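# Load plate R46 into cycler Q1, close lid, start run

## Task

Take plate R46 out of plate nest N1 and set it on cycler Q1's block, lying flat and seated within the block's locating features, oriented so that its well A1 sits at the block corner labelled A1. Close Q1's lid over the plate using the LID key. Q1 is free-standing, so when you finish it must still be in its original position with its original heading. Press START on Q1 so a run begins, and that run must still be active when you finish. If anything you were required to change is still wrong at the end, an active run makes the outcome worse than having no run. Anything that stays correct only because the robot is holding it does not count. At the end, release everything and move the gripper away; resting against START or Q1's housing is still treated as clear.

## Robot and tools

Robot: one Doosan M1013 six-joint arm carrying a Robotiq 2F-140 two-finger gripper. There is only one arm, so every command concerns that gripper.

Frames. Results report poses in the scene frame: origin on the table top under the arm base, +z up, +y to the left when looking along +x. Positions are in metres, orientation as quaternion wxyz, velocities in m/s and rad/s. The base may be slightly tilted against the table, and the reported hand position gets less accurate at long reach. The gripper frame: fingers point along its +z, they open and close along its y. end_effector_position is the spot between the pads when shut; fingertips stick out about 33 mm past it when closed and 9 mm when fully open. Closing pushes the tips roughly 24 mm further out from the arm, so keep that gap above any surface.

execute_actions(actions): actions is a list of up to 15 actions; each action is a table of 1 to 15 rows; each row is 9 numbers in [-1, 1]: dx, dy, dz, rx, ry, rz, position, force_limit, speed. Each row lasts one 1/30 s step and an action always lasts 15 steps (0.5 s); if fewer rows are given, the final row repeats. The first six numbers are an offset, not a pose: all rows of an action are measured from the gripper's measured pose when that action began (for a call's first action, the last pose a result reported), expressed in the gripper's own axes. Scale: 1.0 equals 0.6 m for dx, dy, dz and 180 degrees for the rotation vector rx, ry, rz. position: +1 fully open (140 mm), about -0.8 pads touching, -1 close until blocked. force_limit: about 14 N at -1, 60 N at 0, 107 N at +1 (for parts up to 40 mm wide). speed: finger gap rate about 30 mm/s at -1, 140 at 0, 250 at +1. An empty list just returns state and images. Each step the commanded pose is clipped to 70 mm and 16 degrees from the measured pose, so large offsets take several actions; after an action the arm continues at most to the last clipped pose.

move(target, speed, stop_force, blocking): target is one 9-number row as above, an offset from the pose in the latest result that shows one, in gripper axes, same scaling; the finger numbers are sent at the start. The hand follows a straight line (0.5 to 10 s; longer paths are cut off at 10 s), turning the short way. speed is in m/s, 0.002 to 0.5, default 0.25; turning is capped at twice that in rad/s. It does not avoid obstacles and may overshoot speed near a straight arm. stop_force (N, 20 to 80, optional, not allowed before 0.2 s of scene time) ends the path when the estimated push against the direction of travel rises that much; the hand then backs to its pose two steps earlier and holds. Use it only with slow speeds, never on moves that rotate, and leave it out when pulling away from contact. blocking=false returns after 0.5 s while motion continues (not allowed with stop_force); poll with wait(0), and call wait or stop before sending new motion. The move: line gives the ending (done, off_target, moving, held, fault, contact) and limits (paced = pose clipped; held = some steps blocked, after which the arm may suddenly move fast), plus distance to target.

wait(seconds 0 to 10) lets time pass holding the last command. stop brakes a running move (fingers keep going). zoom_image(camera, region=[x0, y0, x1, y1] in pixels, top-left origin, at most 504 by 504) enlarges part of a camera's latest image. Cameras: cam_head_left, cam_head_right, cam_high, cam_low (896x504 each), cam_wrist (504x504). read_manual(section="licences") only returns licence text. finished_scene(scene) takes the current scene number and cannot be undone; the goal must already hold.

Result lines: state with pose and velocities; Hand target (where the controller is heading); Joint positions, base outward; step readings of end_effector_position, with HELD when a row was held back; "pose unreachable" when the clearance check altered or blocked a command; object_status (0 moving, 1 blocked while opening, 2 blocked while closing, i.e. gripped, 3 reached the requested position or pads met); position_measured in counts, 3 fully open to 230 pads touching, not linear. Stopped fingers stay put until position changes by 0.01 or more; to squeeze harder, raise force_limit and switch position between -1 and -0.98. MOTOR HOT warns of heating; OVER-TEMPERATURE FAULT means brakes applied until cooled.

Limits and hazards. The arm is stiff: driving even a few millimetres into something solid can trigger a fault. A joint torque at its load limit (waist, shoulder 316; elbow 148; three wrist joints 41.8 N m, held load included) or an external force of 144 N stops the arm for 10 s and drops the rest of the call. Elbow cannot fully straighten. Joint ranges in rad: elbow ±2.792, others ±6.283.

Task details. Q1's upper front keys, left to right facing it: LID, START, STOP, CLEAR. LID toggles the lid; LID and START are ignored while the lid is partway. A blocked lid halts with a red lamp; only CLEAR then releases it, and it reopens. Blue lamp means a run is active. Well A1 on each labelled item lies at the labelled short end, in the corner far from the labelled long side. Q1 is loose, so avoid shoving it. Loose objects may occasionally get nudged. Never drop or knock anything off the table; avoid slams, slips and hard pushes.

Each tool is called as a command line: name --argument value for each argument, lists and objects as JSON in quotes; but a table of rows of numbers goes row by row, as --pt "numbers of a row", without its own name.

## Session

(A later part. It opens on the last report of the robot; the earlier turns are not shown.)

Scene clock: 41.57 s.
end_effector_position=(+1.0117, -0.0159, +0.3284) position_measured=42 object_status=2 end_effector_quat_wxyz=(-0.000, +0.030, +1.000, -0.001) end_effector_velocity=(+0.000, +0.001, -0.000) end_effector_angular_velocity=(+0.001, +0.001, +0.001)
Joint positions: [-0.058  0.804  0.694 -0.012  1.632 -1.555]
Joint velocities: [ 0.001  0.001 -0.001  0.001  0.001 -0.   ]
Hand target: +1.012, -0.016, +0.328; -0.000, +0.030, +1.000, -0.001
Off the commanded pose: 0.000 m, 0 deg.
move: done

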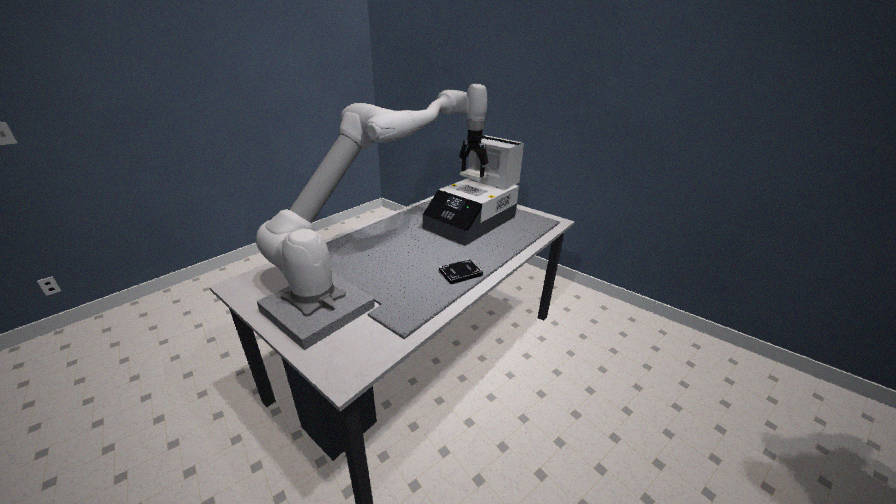

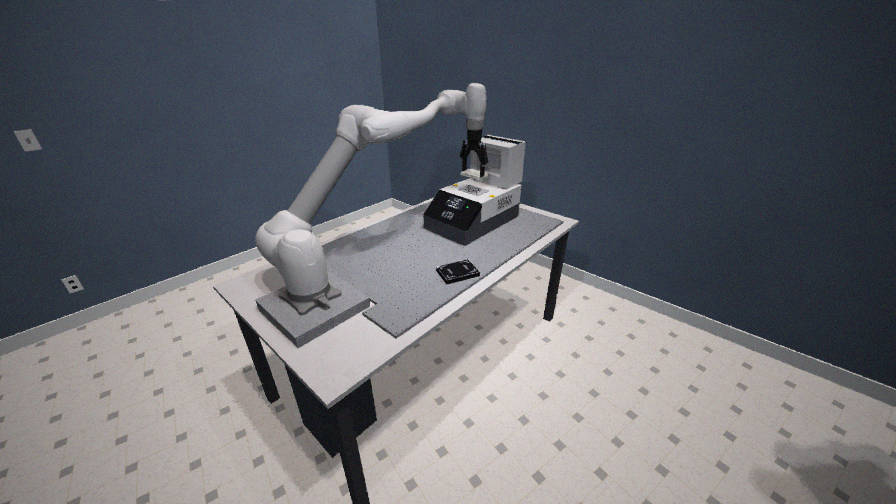

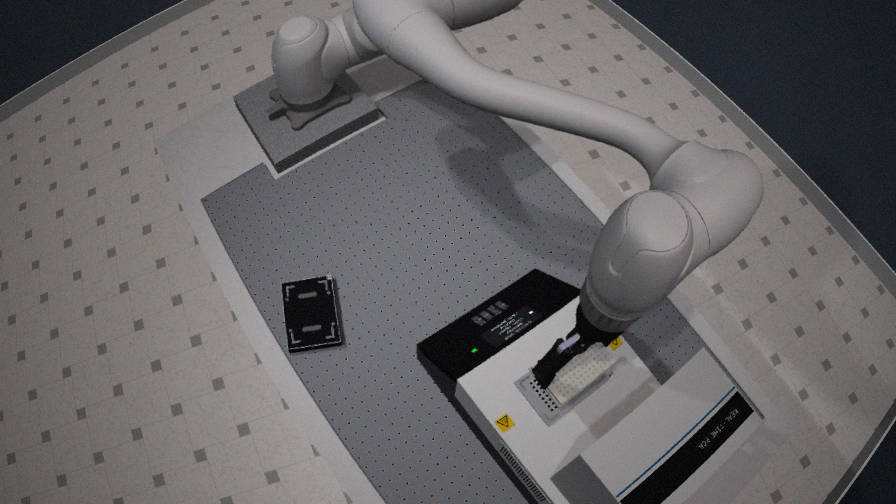

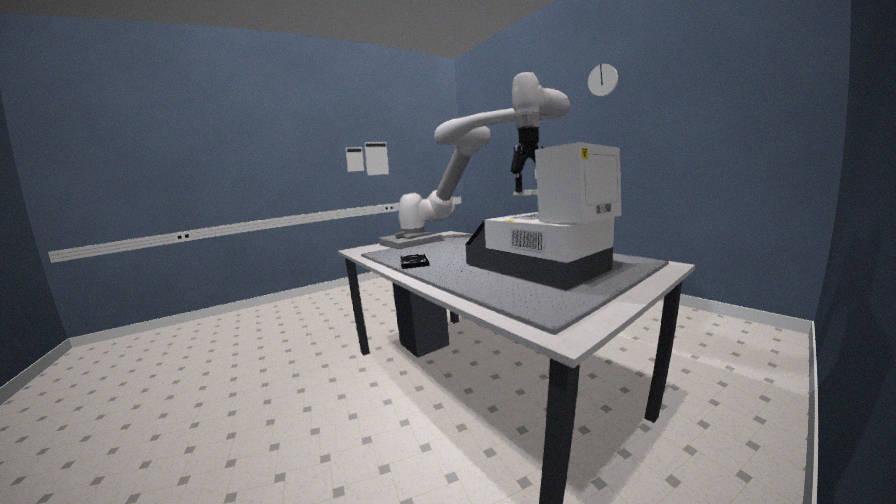

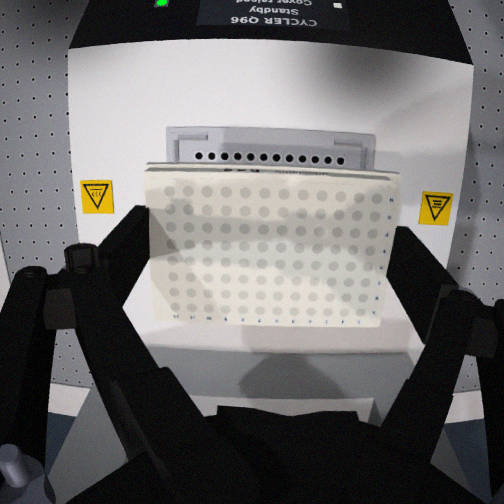

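move --target '[0,0,0.135,0,0,0,-1,0,0]' --speed 0.08

move --target '[0,0,0.03,0,0,0,-1,0,0]' --speed 0.004 --stop_force 20

Scene clock: 43.03 s.
end_effector_position=(+1.0116, -0.0159, +0.2473) position_measured=42 object_status=2 end_effector_quat_wxyz=(-0.000, +0.030, +1.000, -0.001) end_effector_velocity=(+0.000, -0.000, -0.000) end_effector_angular_velocity=(-0.001, +0.000, -0.001)
Joint positions: [-0.059  0.806  0.836 -0.012  1.488 -1.554]
Joint velocities: [-0.     0.    -0.    -0.001  0.     0.001]
Hand target: +1.012, -0.016, +0.247; -0.000, +0.030, +1.000, -0.001
Off the commanded pose: 0.000 m, 0 deg.
move: done

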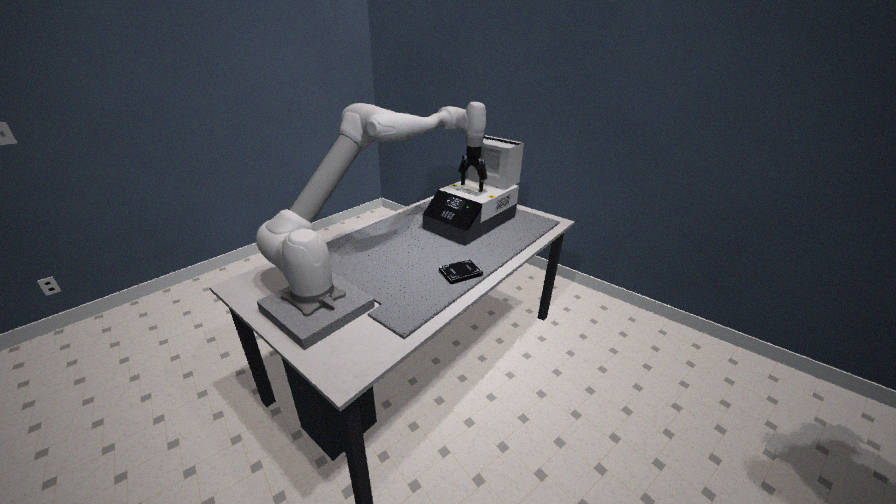

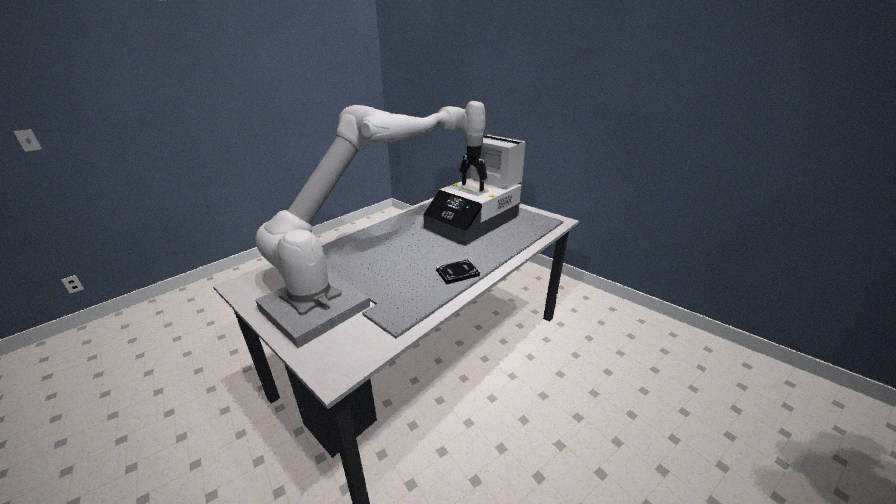

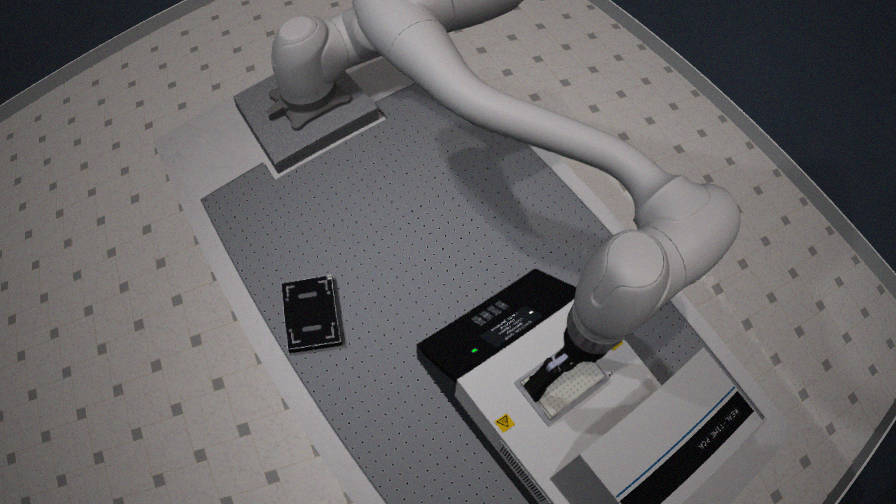

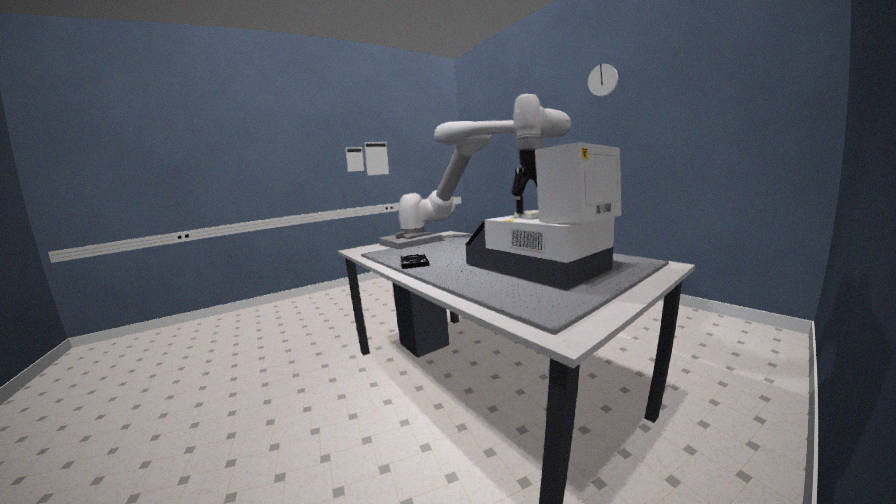

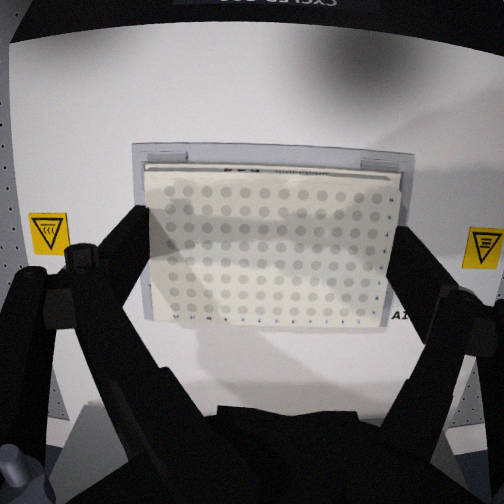

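Scene clock: 43.90 s.
end_effector_position=(+1.0115, -0.0159, +0.2452) position_measured=42 object_status=2 end_effector_quat_wxyz=(-0.000, +0.030, +1.000, -0.001) end_effector_velocity=(+0.000, +0.000, +0.002) end_effector_angular_velocity=(+0.001, -0.001, -0.001)
Joint positions: [-0.059  0.806  0.839 -0.012  1.484 -1.554]
Joint velocities: [ 0.    -0.    -0.004  0.001  0.003  0.001]
Hand target: +1.012, -0.016, +0.245; -0.000, +0.030, +1.000, -0.001
Off the commanded pose: 0.016 m, 0 deg.
move: contact

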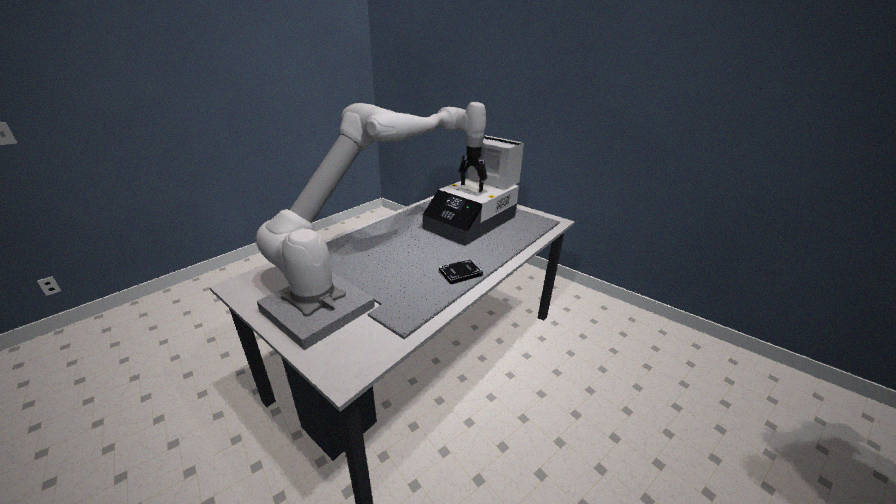

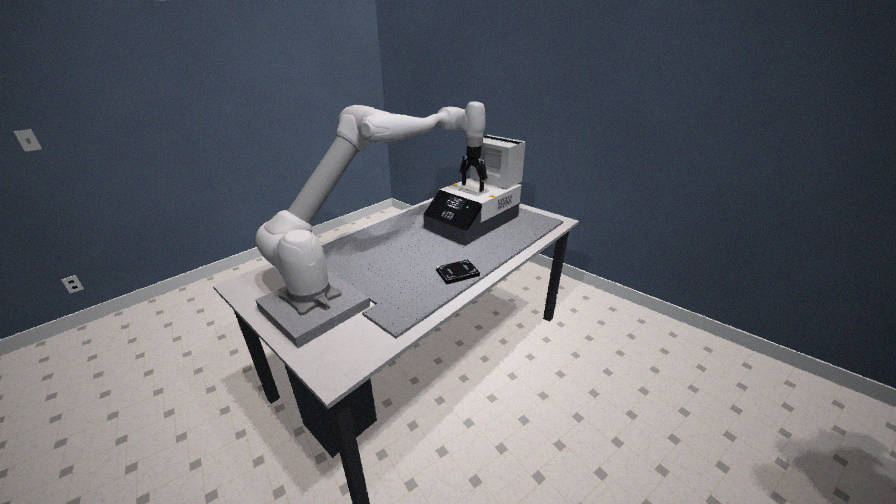

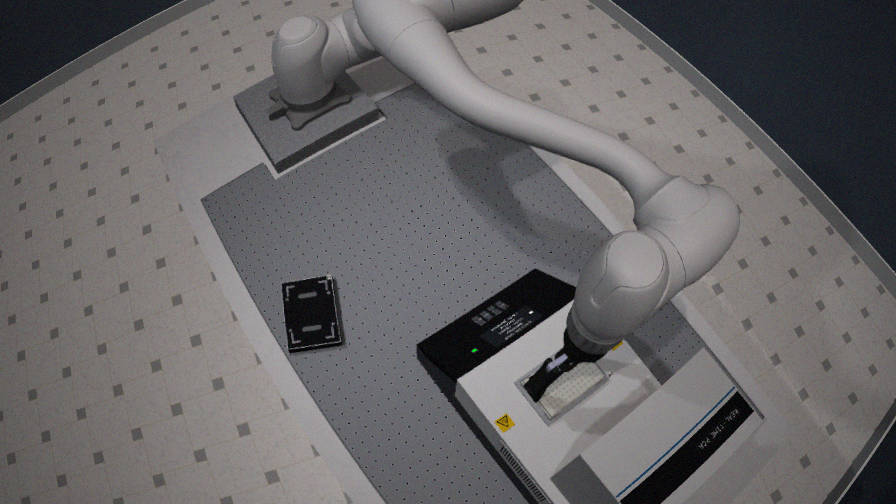

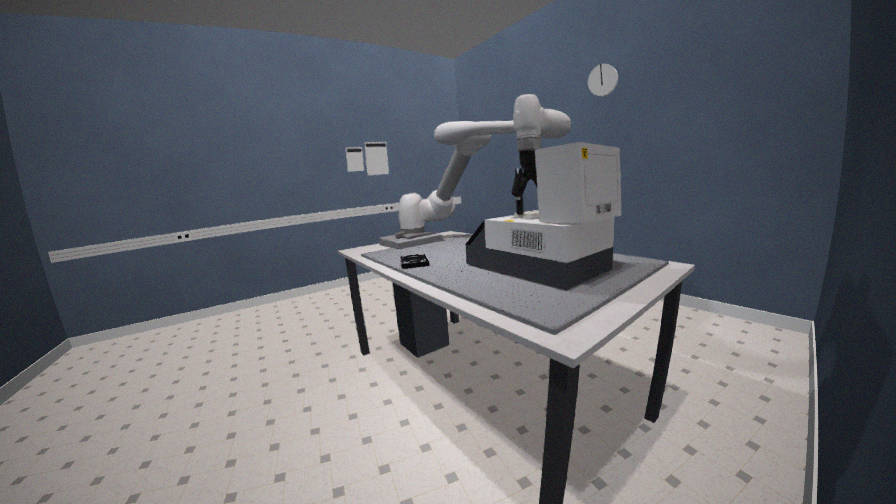

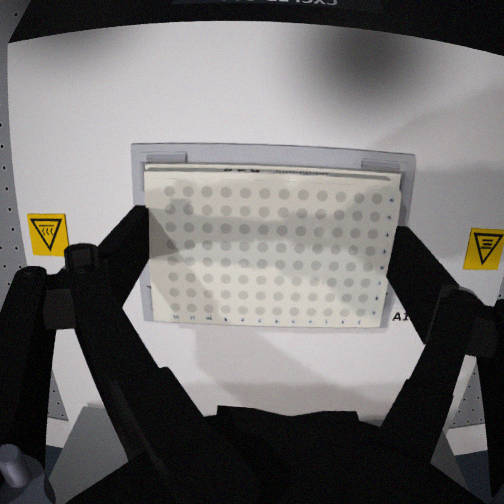

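execute_actions --actions '[[[0,0,0,0,0,0,1,0,0]],[[0,0,0,0,0,0,1,0,0]]]'

move --target '[0,0,-0.08,0,0,0,1,0,0]' --speed 0.1

Scene clock: 45.07 s.
end_effector_position=(+1.0115, -0.0159, +0.2449) position_measured=3 object_status=3 end_effector_quat_wxyz=(-0.000, +0.030, +1.000, -0.001) end_effector_velocity=(-0.000, +0.000, -0.001) end_effector_angular_velocity=(+0.001, +0.001, -0.001)
Joint positions: [-0.059  0.806  0.839 -0.012  1.484 -1.554]
Joint velocities: [-0.     0.001  0.     0.001  0.     0.001]
Hand target: +1.012, -0.016, +0.245; -0.000, +0.030, +1.000, -0.001
Off the commanded pose: 0.000 m, 0 deg.
Step readings (end_effector_position; steps 1 to 15: 1st action; 16 to 30: 2nd action):
0: (+1.0116, -0.0159, +0.2453)
1: (+1.0116, -0.0159, +0.2453)
2: (+1.0116, -0.0159, +0.2452)
4: (+1.0116, -0.0159, +0.2450)
8: (+1.0115, -0.0159, +0.2450)
15: (+1.0115, -0.0159, +0.2449)
16: (+1.0115, -0.0159, +0.2449)
17: (+1.0115, -0.0159, +0.2449)
19: (+1.0115, -0.0159, +0.2449)
23: (+1.0115, -0.0159, +0.2449)
30: end_effector_position above

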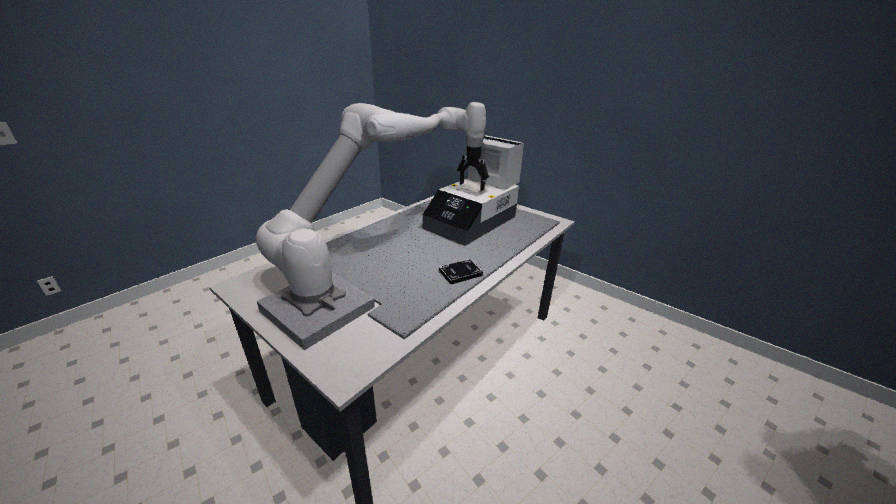

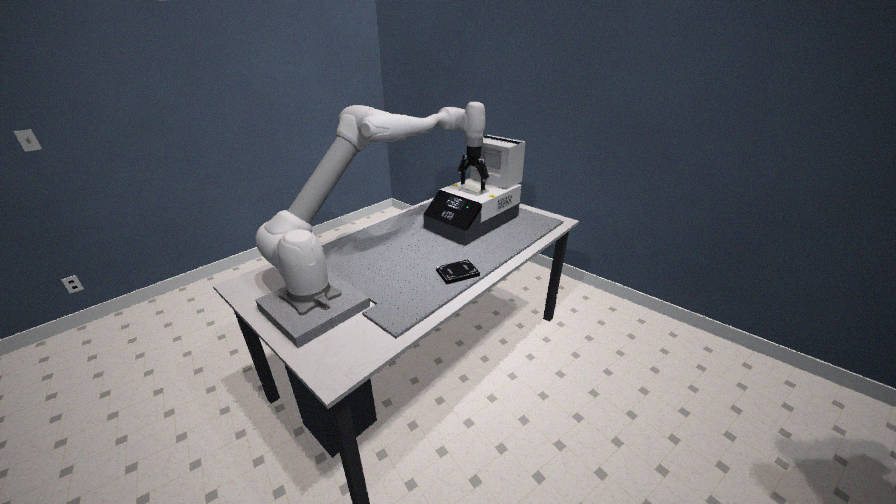

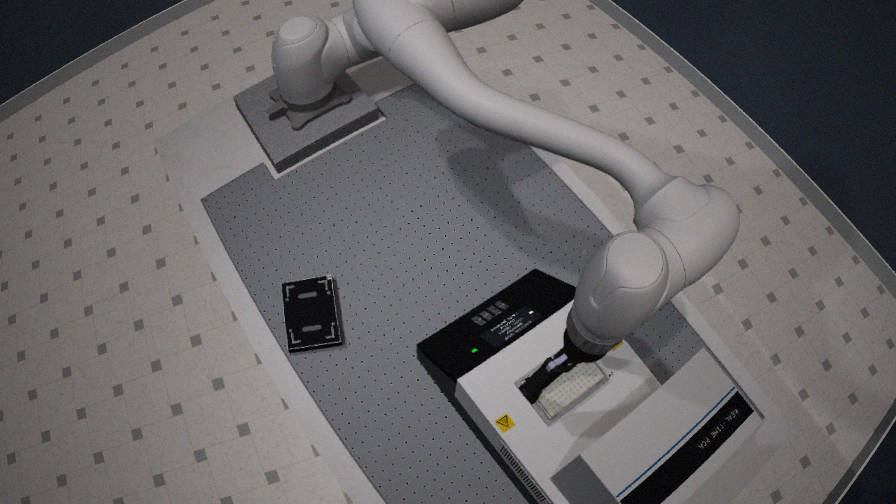

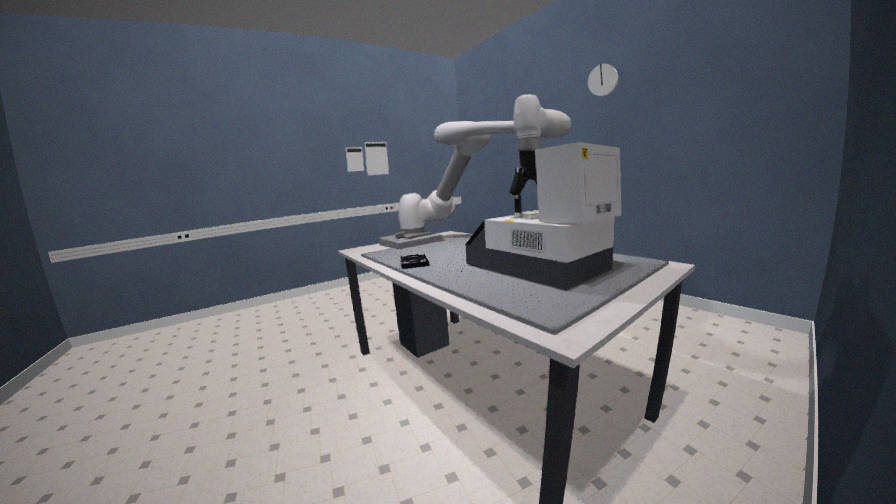

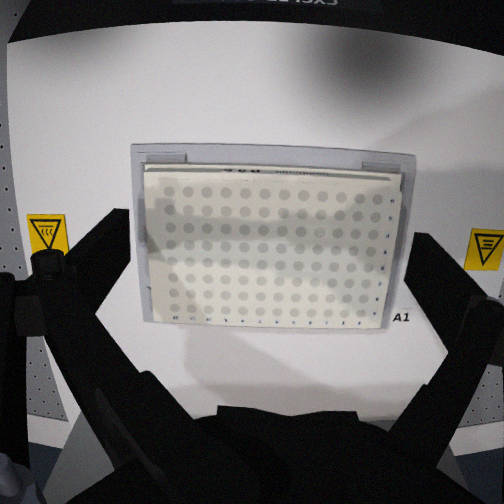

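Scene clock: 45.83 s.
end_effector_position=(+1.0116, -0.0159, +0.2932) position_measured=3 object_status=3 end_effector_quat_wxyz=(-0.000, +0.030, +1.000, -0.001) end_effector_velocity=(+0.000, +0.002, +0.001) end_effector_angular_velocity=(+0.001, -0.001, +0.001)
Joint positions: [-0.058  0.801  0.762 -0.012  1.567 -1.555]
Joint velocities: [ 0.001 -0.    -0.001  0.001  0.     0.   ]
Hand target: +1.012, -0.016, +0.293; -0.000, +0.030, +1.000, -0.001
Off the commanded pose: 0.000 m, 0 deg.
move: done

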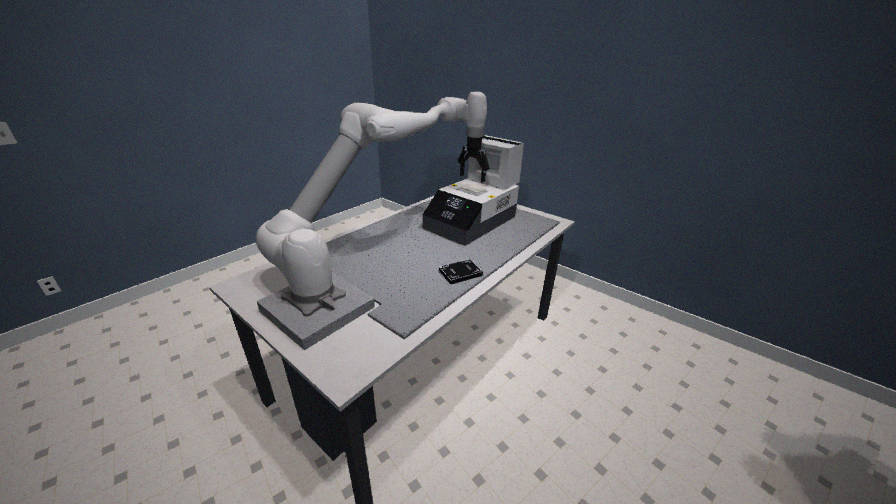

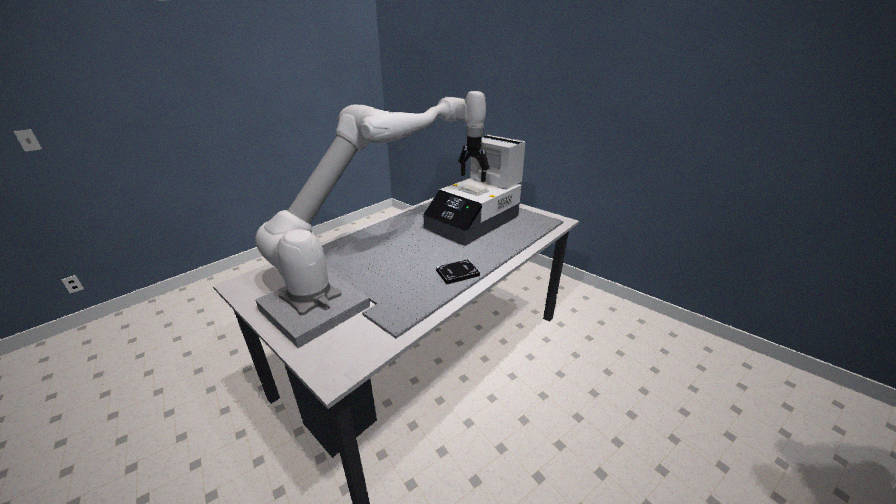

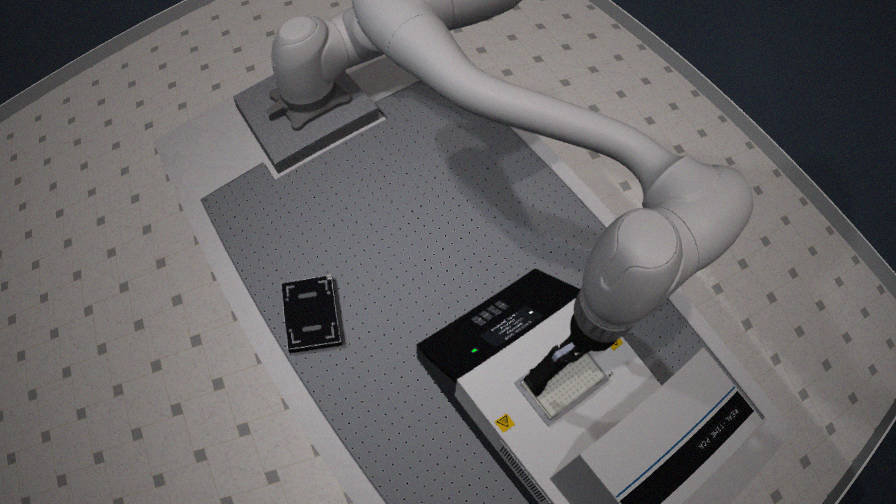

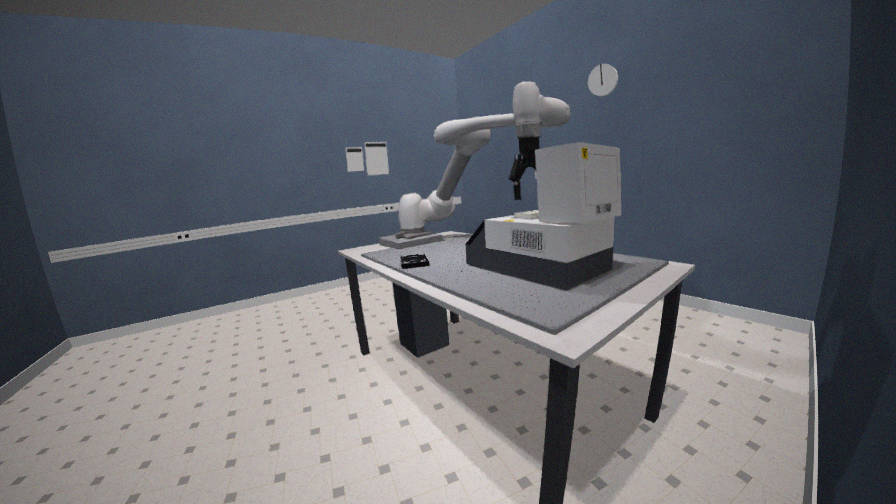

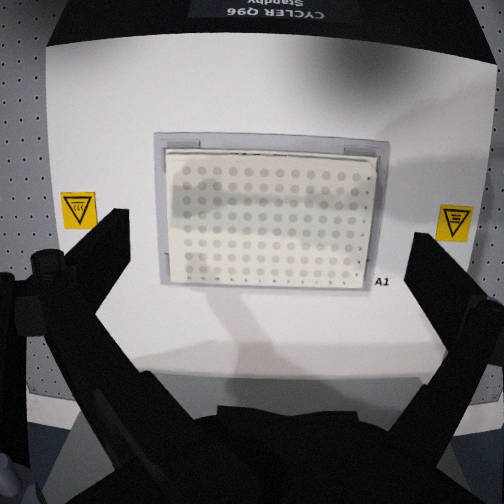

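move --target '[0.358,0.0227,0.03,0,0,0,-1,0,0]' --speed 0.25

move --target '[0,0,0.15,0,0,0,-1,0,0]' --speed 0.12

Scene clock: 47.43 s.
end_effector_position=(+0.7979, +0.0106, +0.2755) position_measured=233 object_status=3 end_effector_quat_wxyz=(-0.000, +0.029, +1.000, -0.001) end_effector_velocity=(-0.000, +0.001, +0.000) end_effector_angular_velocity=(+0.001, +0.000, +0.000)
Joint positions: [-0.036  0.42   1.425 -0.013  1.286 -1.53 ]
Joint velocities: [ 0.    -0.     0.     0.001  0.    -0.   ]
Hand target: +0.798, +0.011, +0.276; -0.000, +0.030, +1.000, -0.001
Off the commanded pose: 0.000 m, 0 deg.
move: done

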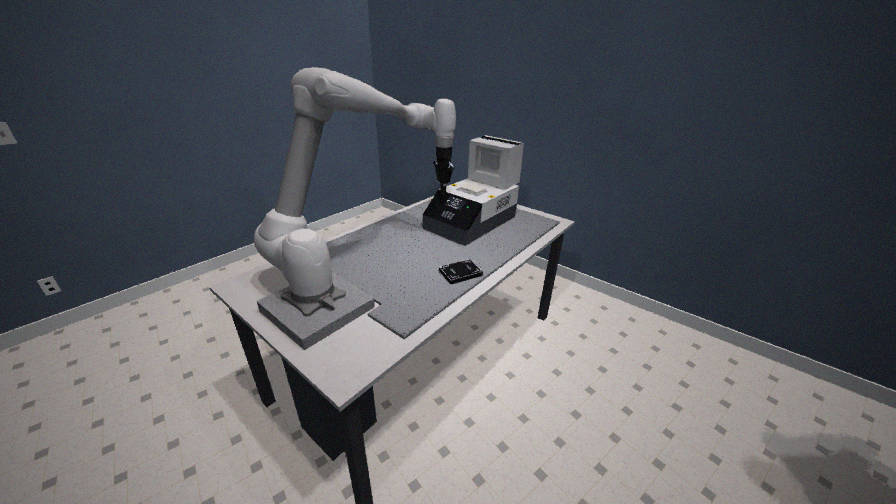

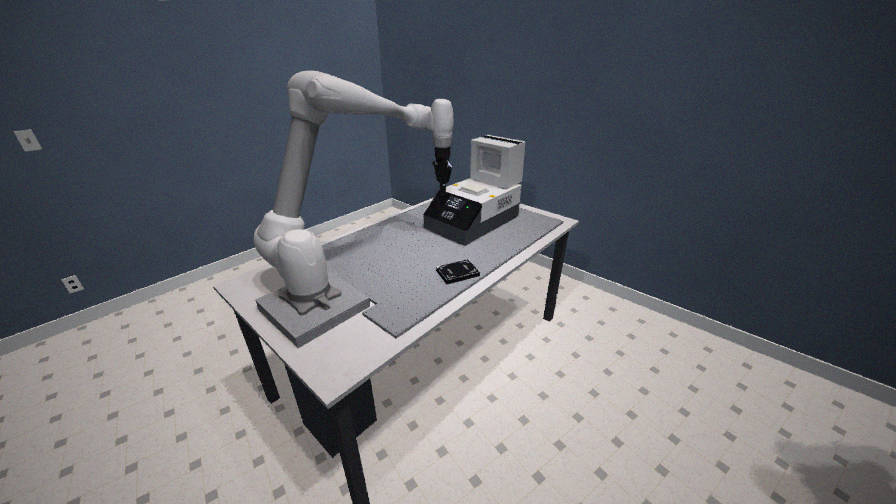

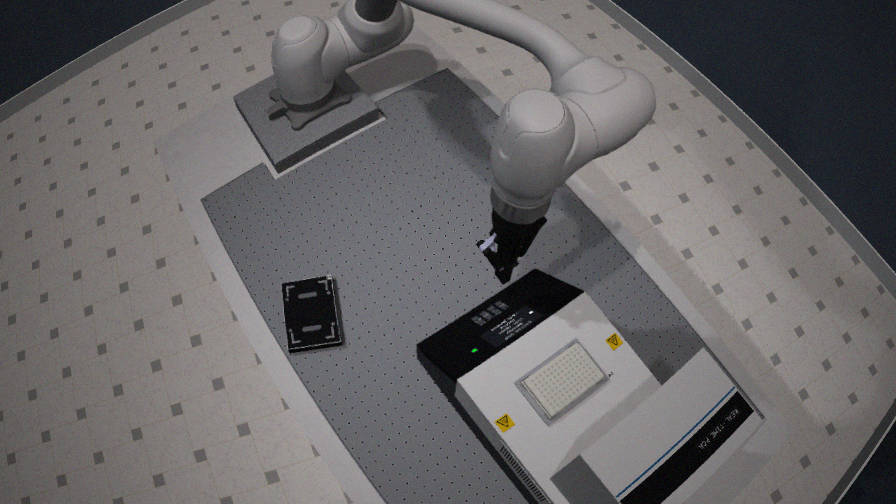

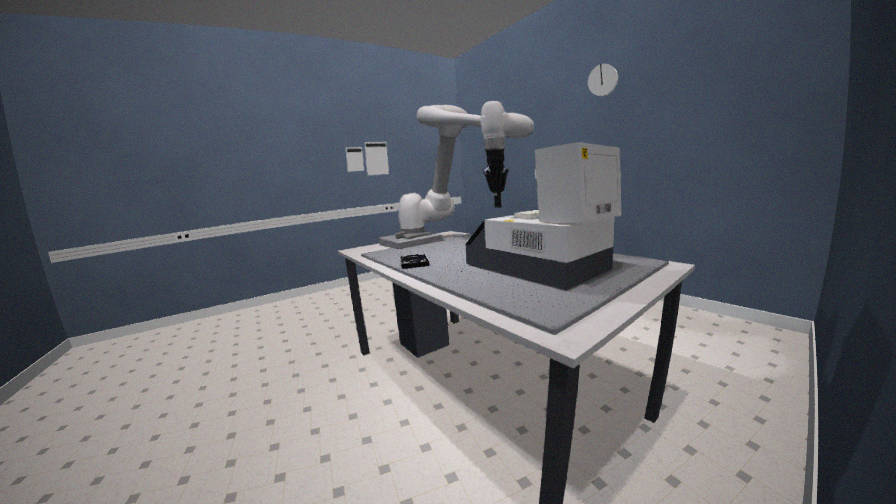

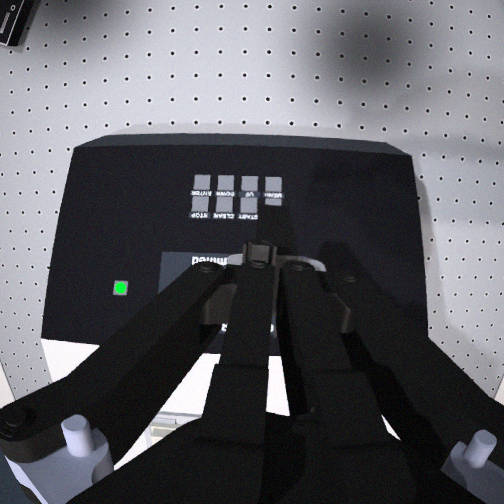

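Scene clock: 48.47 s.
end_effector_position=(+0.7978, +0.0106, +0.1855) position_measured=233 object_status=3 end_effector_quat_wxyz=(-0.000, +0.029, +1.000, -0.001) end_effector_velocity=(-0.001, -0.000, +0.000) end_effector_angular_velocity=(+0.001, +0.000, -0.001)
Joint positions: [-0.038  0.471  1.519 -0.014  1.14  -1.529]
Joint velocities: [-0.001 -0.001  0.001  0.001  0.     0.   ]
Hand target: +0.798, +0.011, +0.186; -0.000, +0.029, +1.000, -0.001
Off the commanded pose: 0.000 m, 0 deg.
move: done

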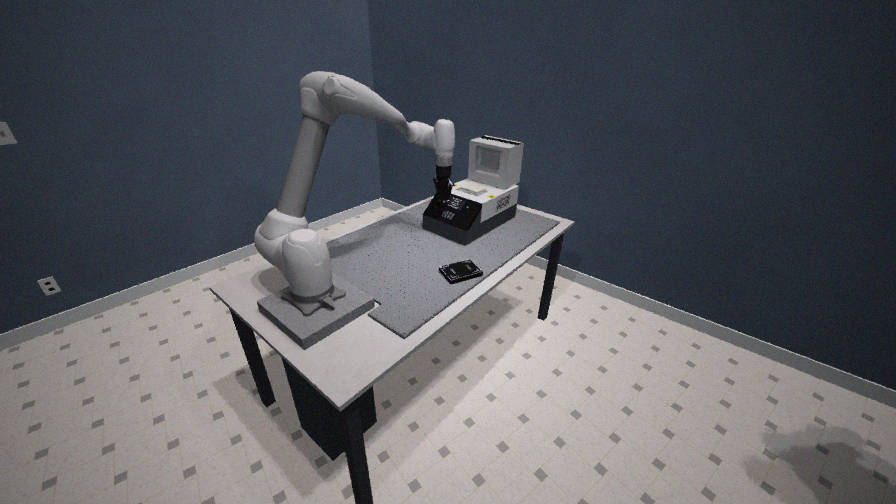

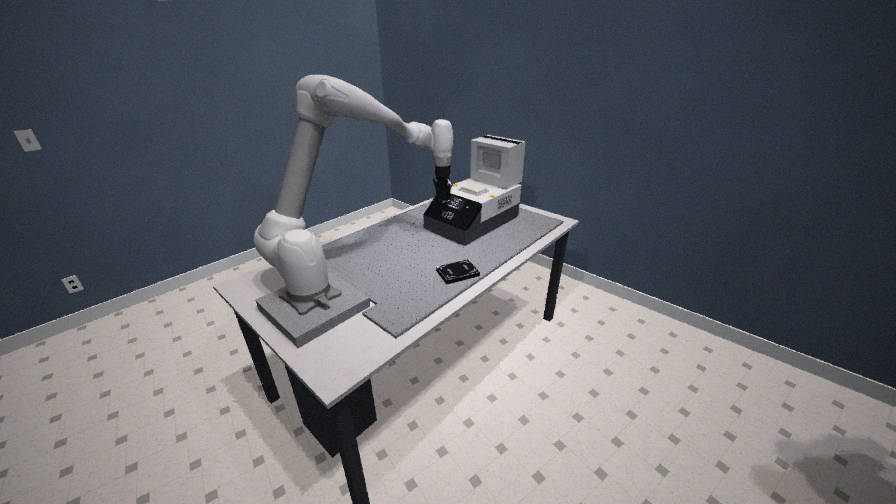

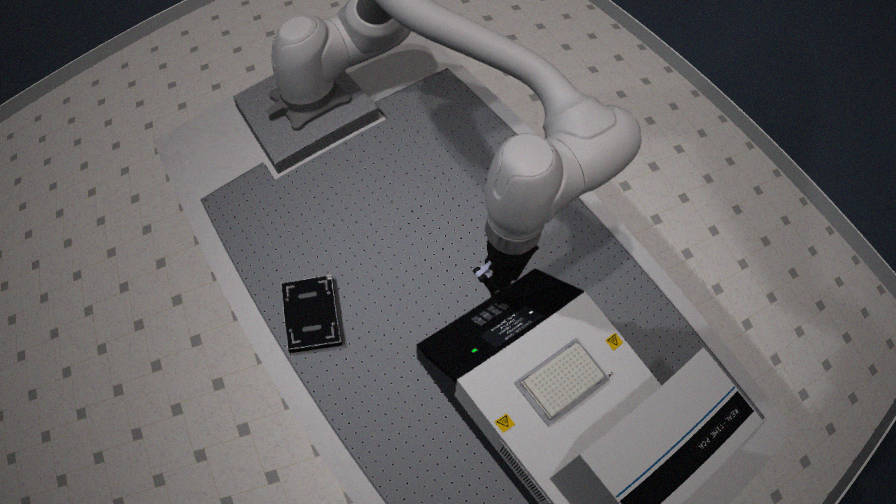

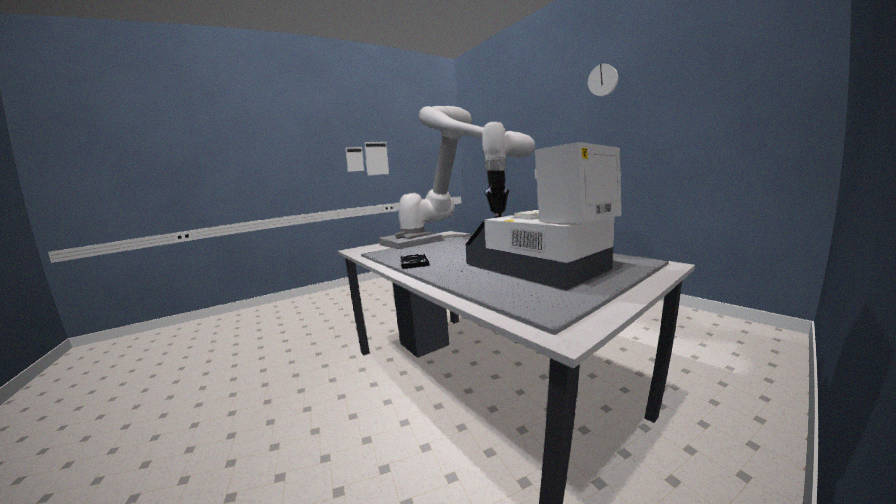

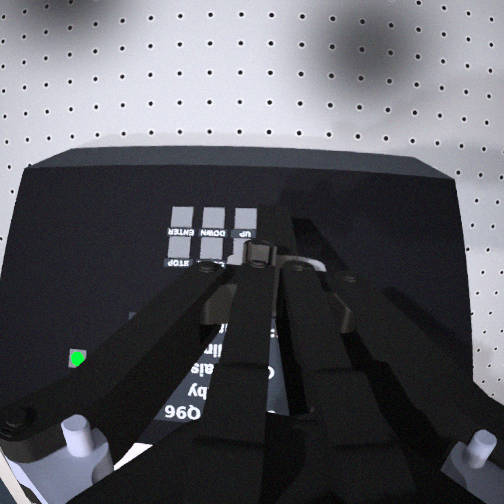

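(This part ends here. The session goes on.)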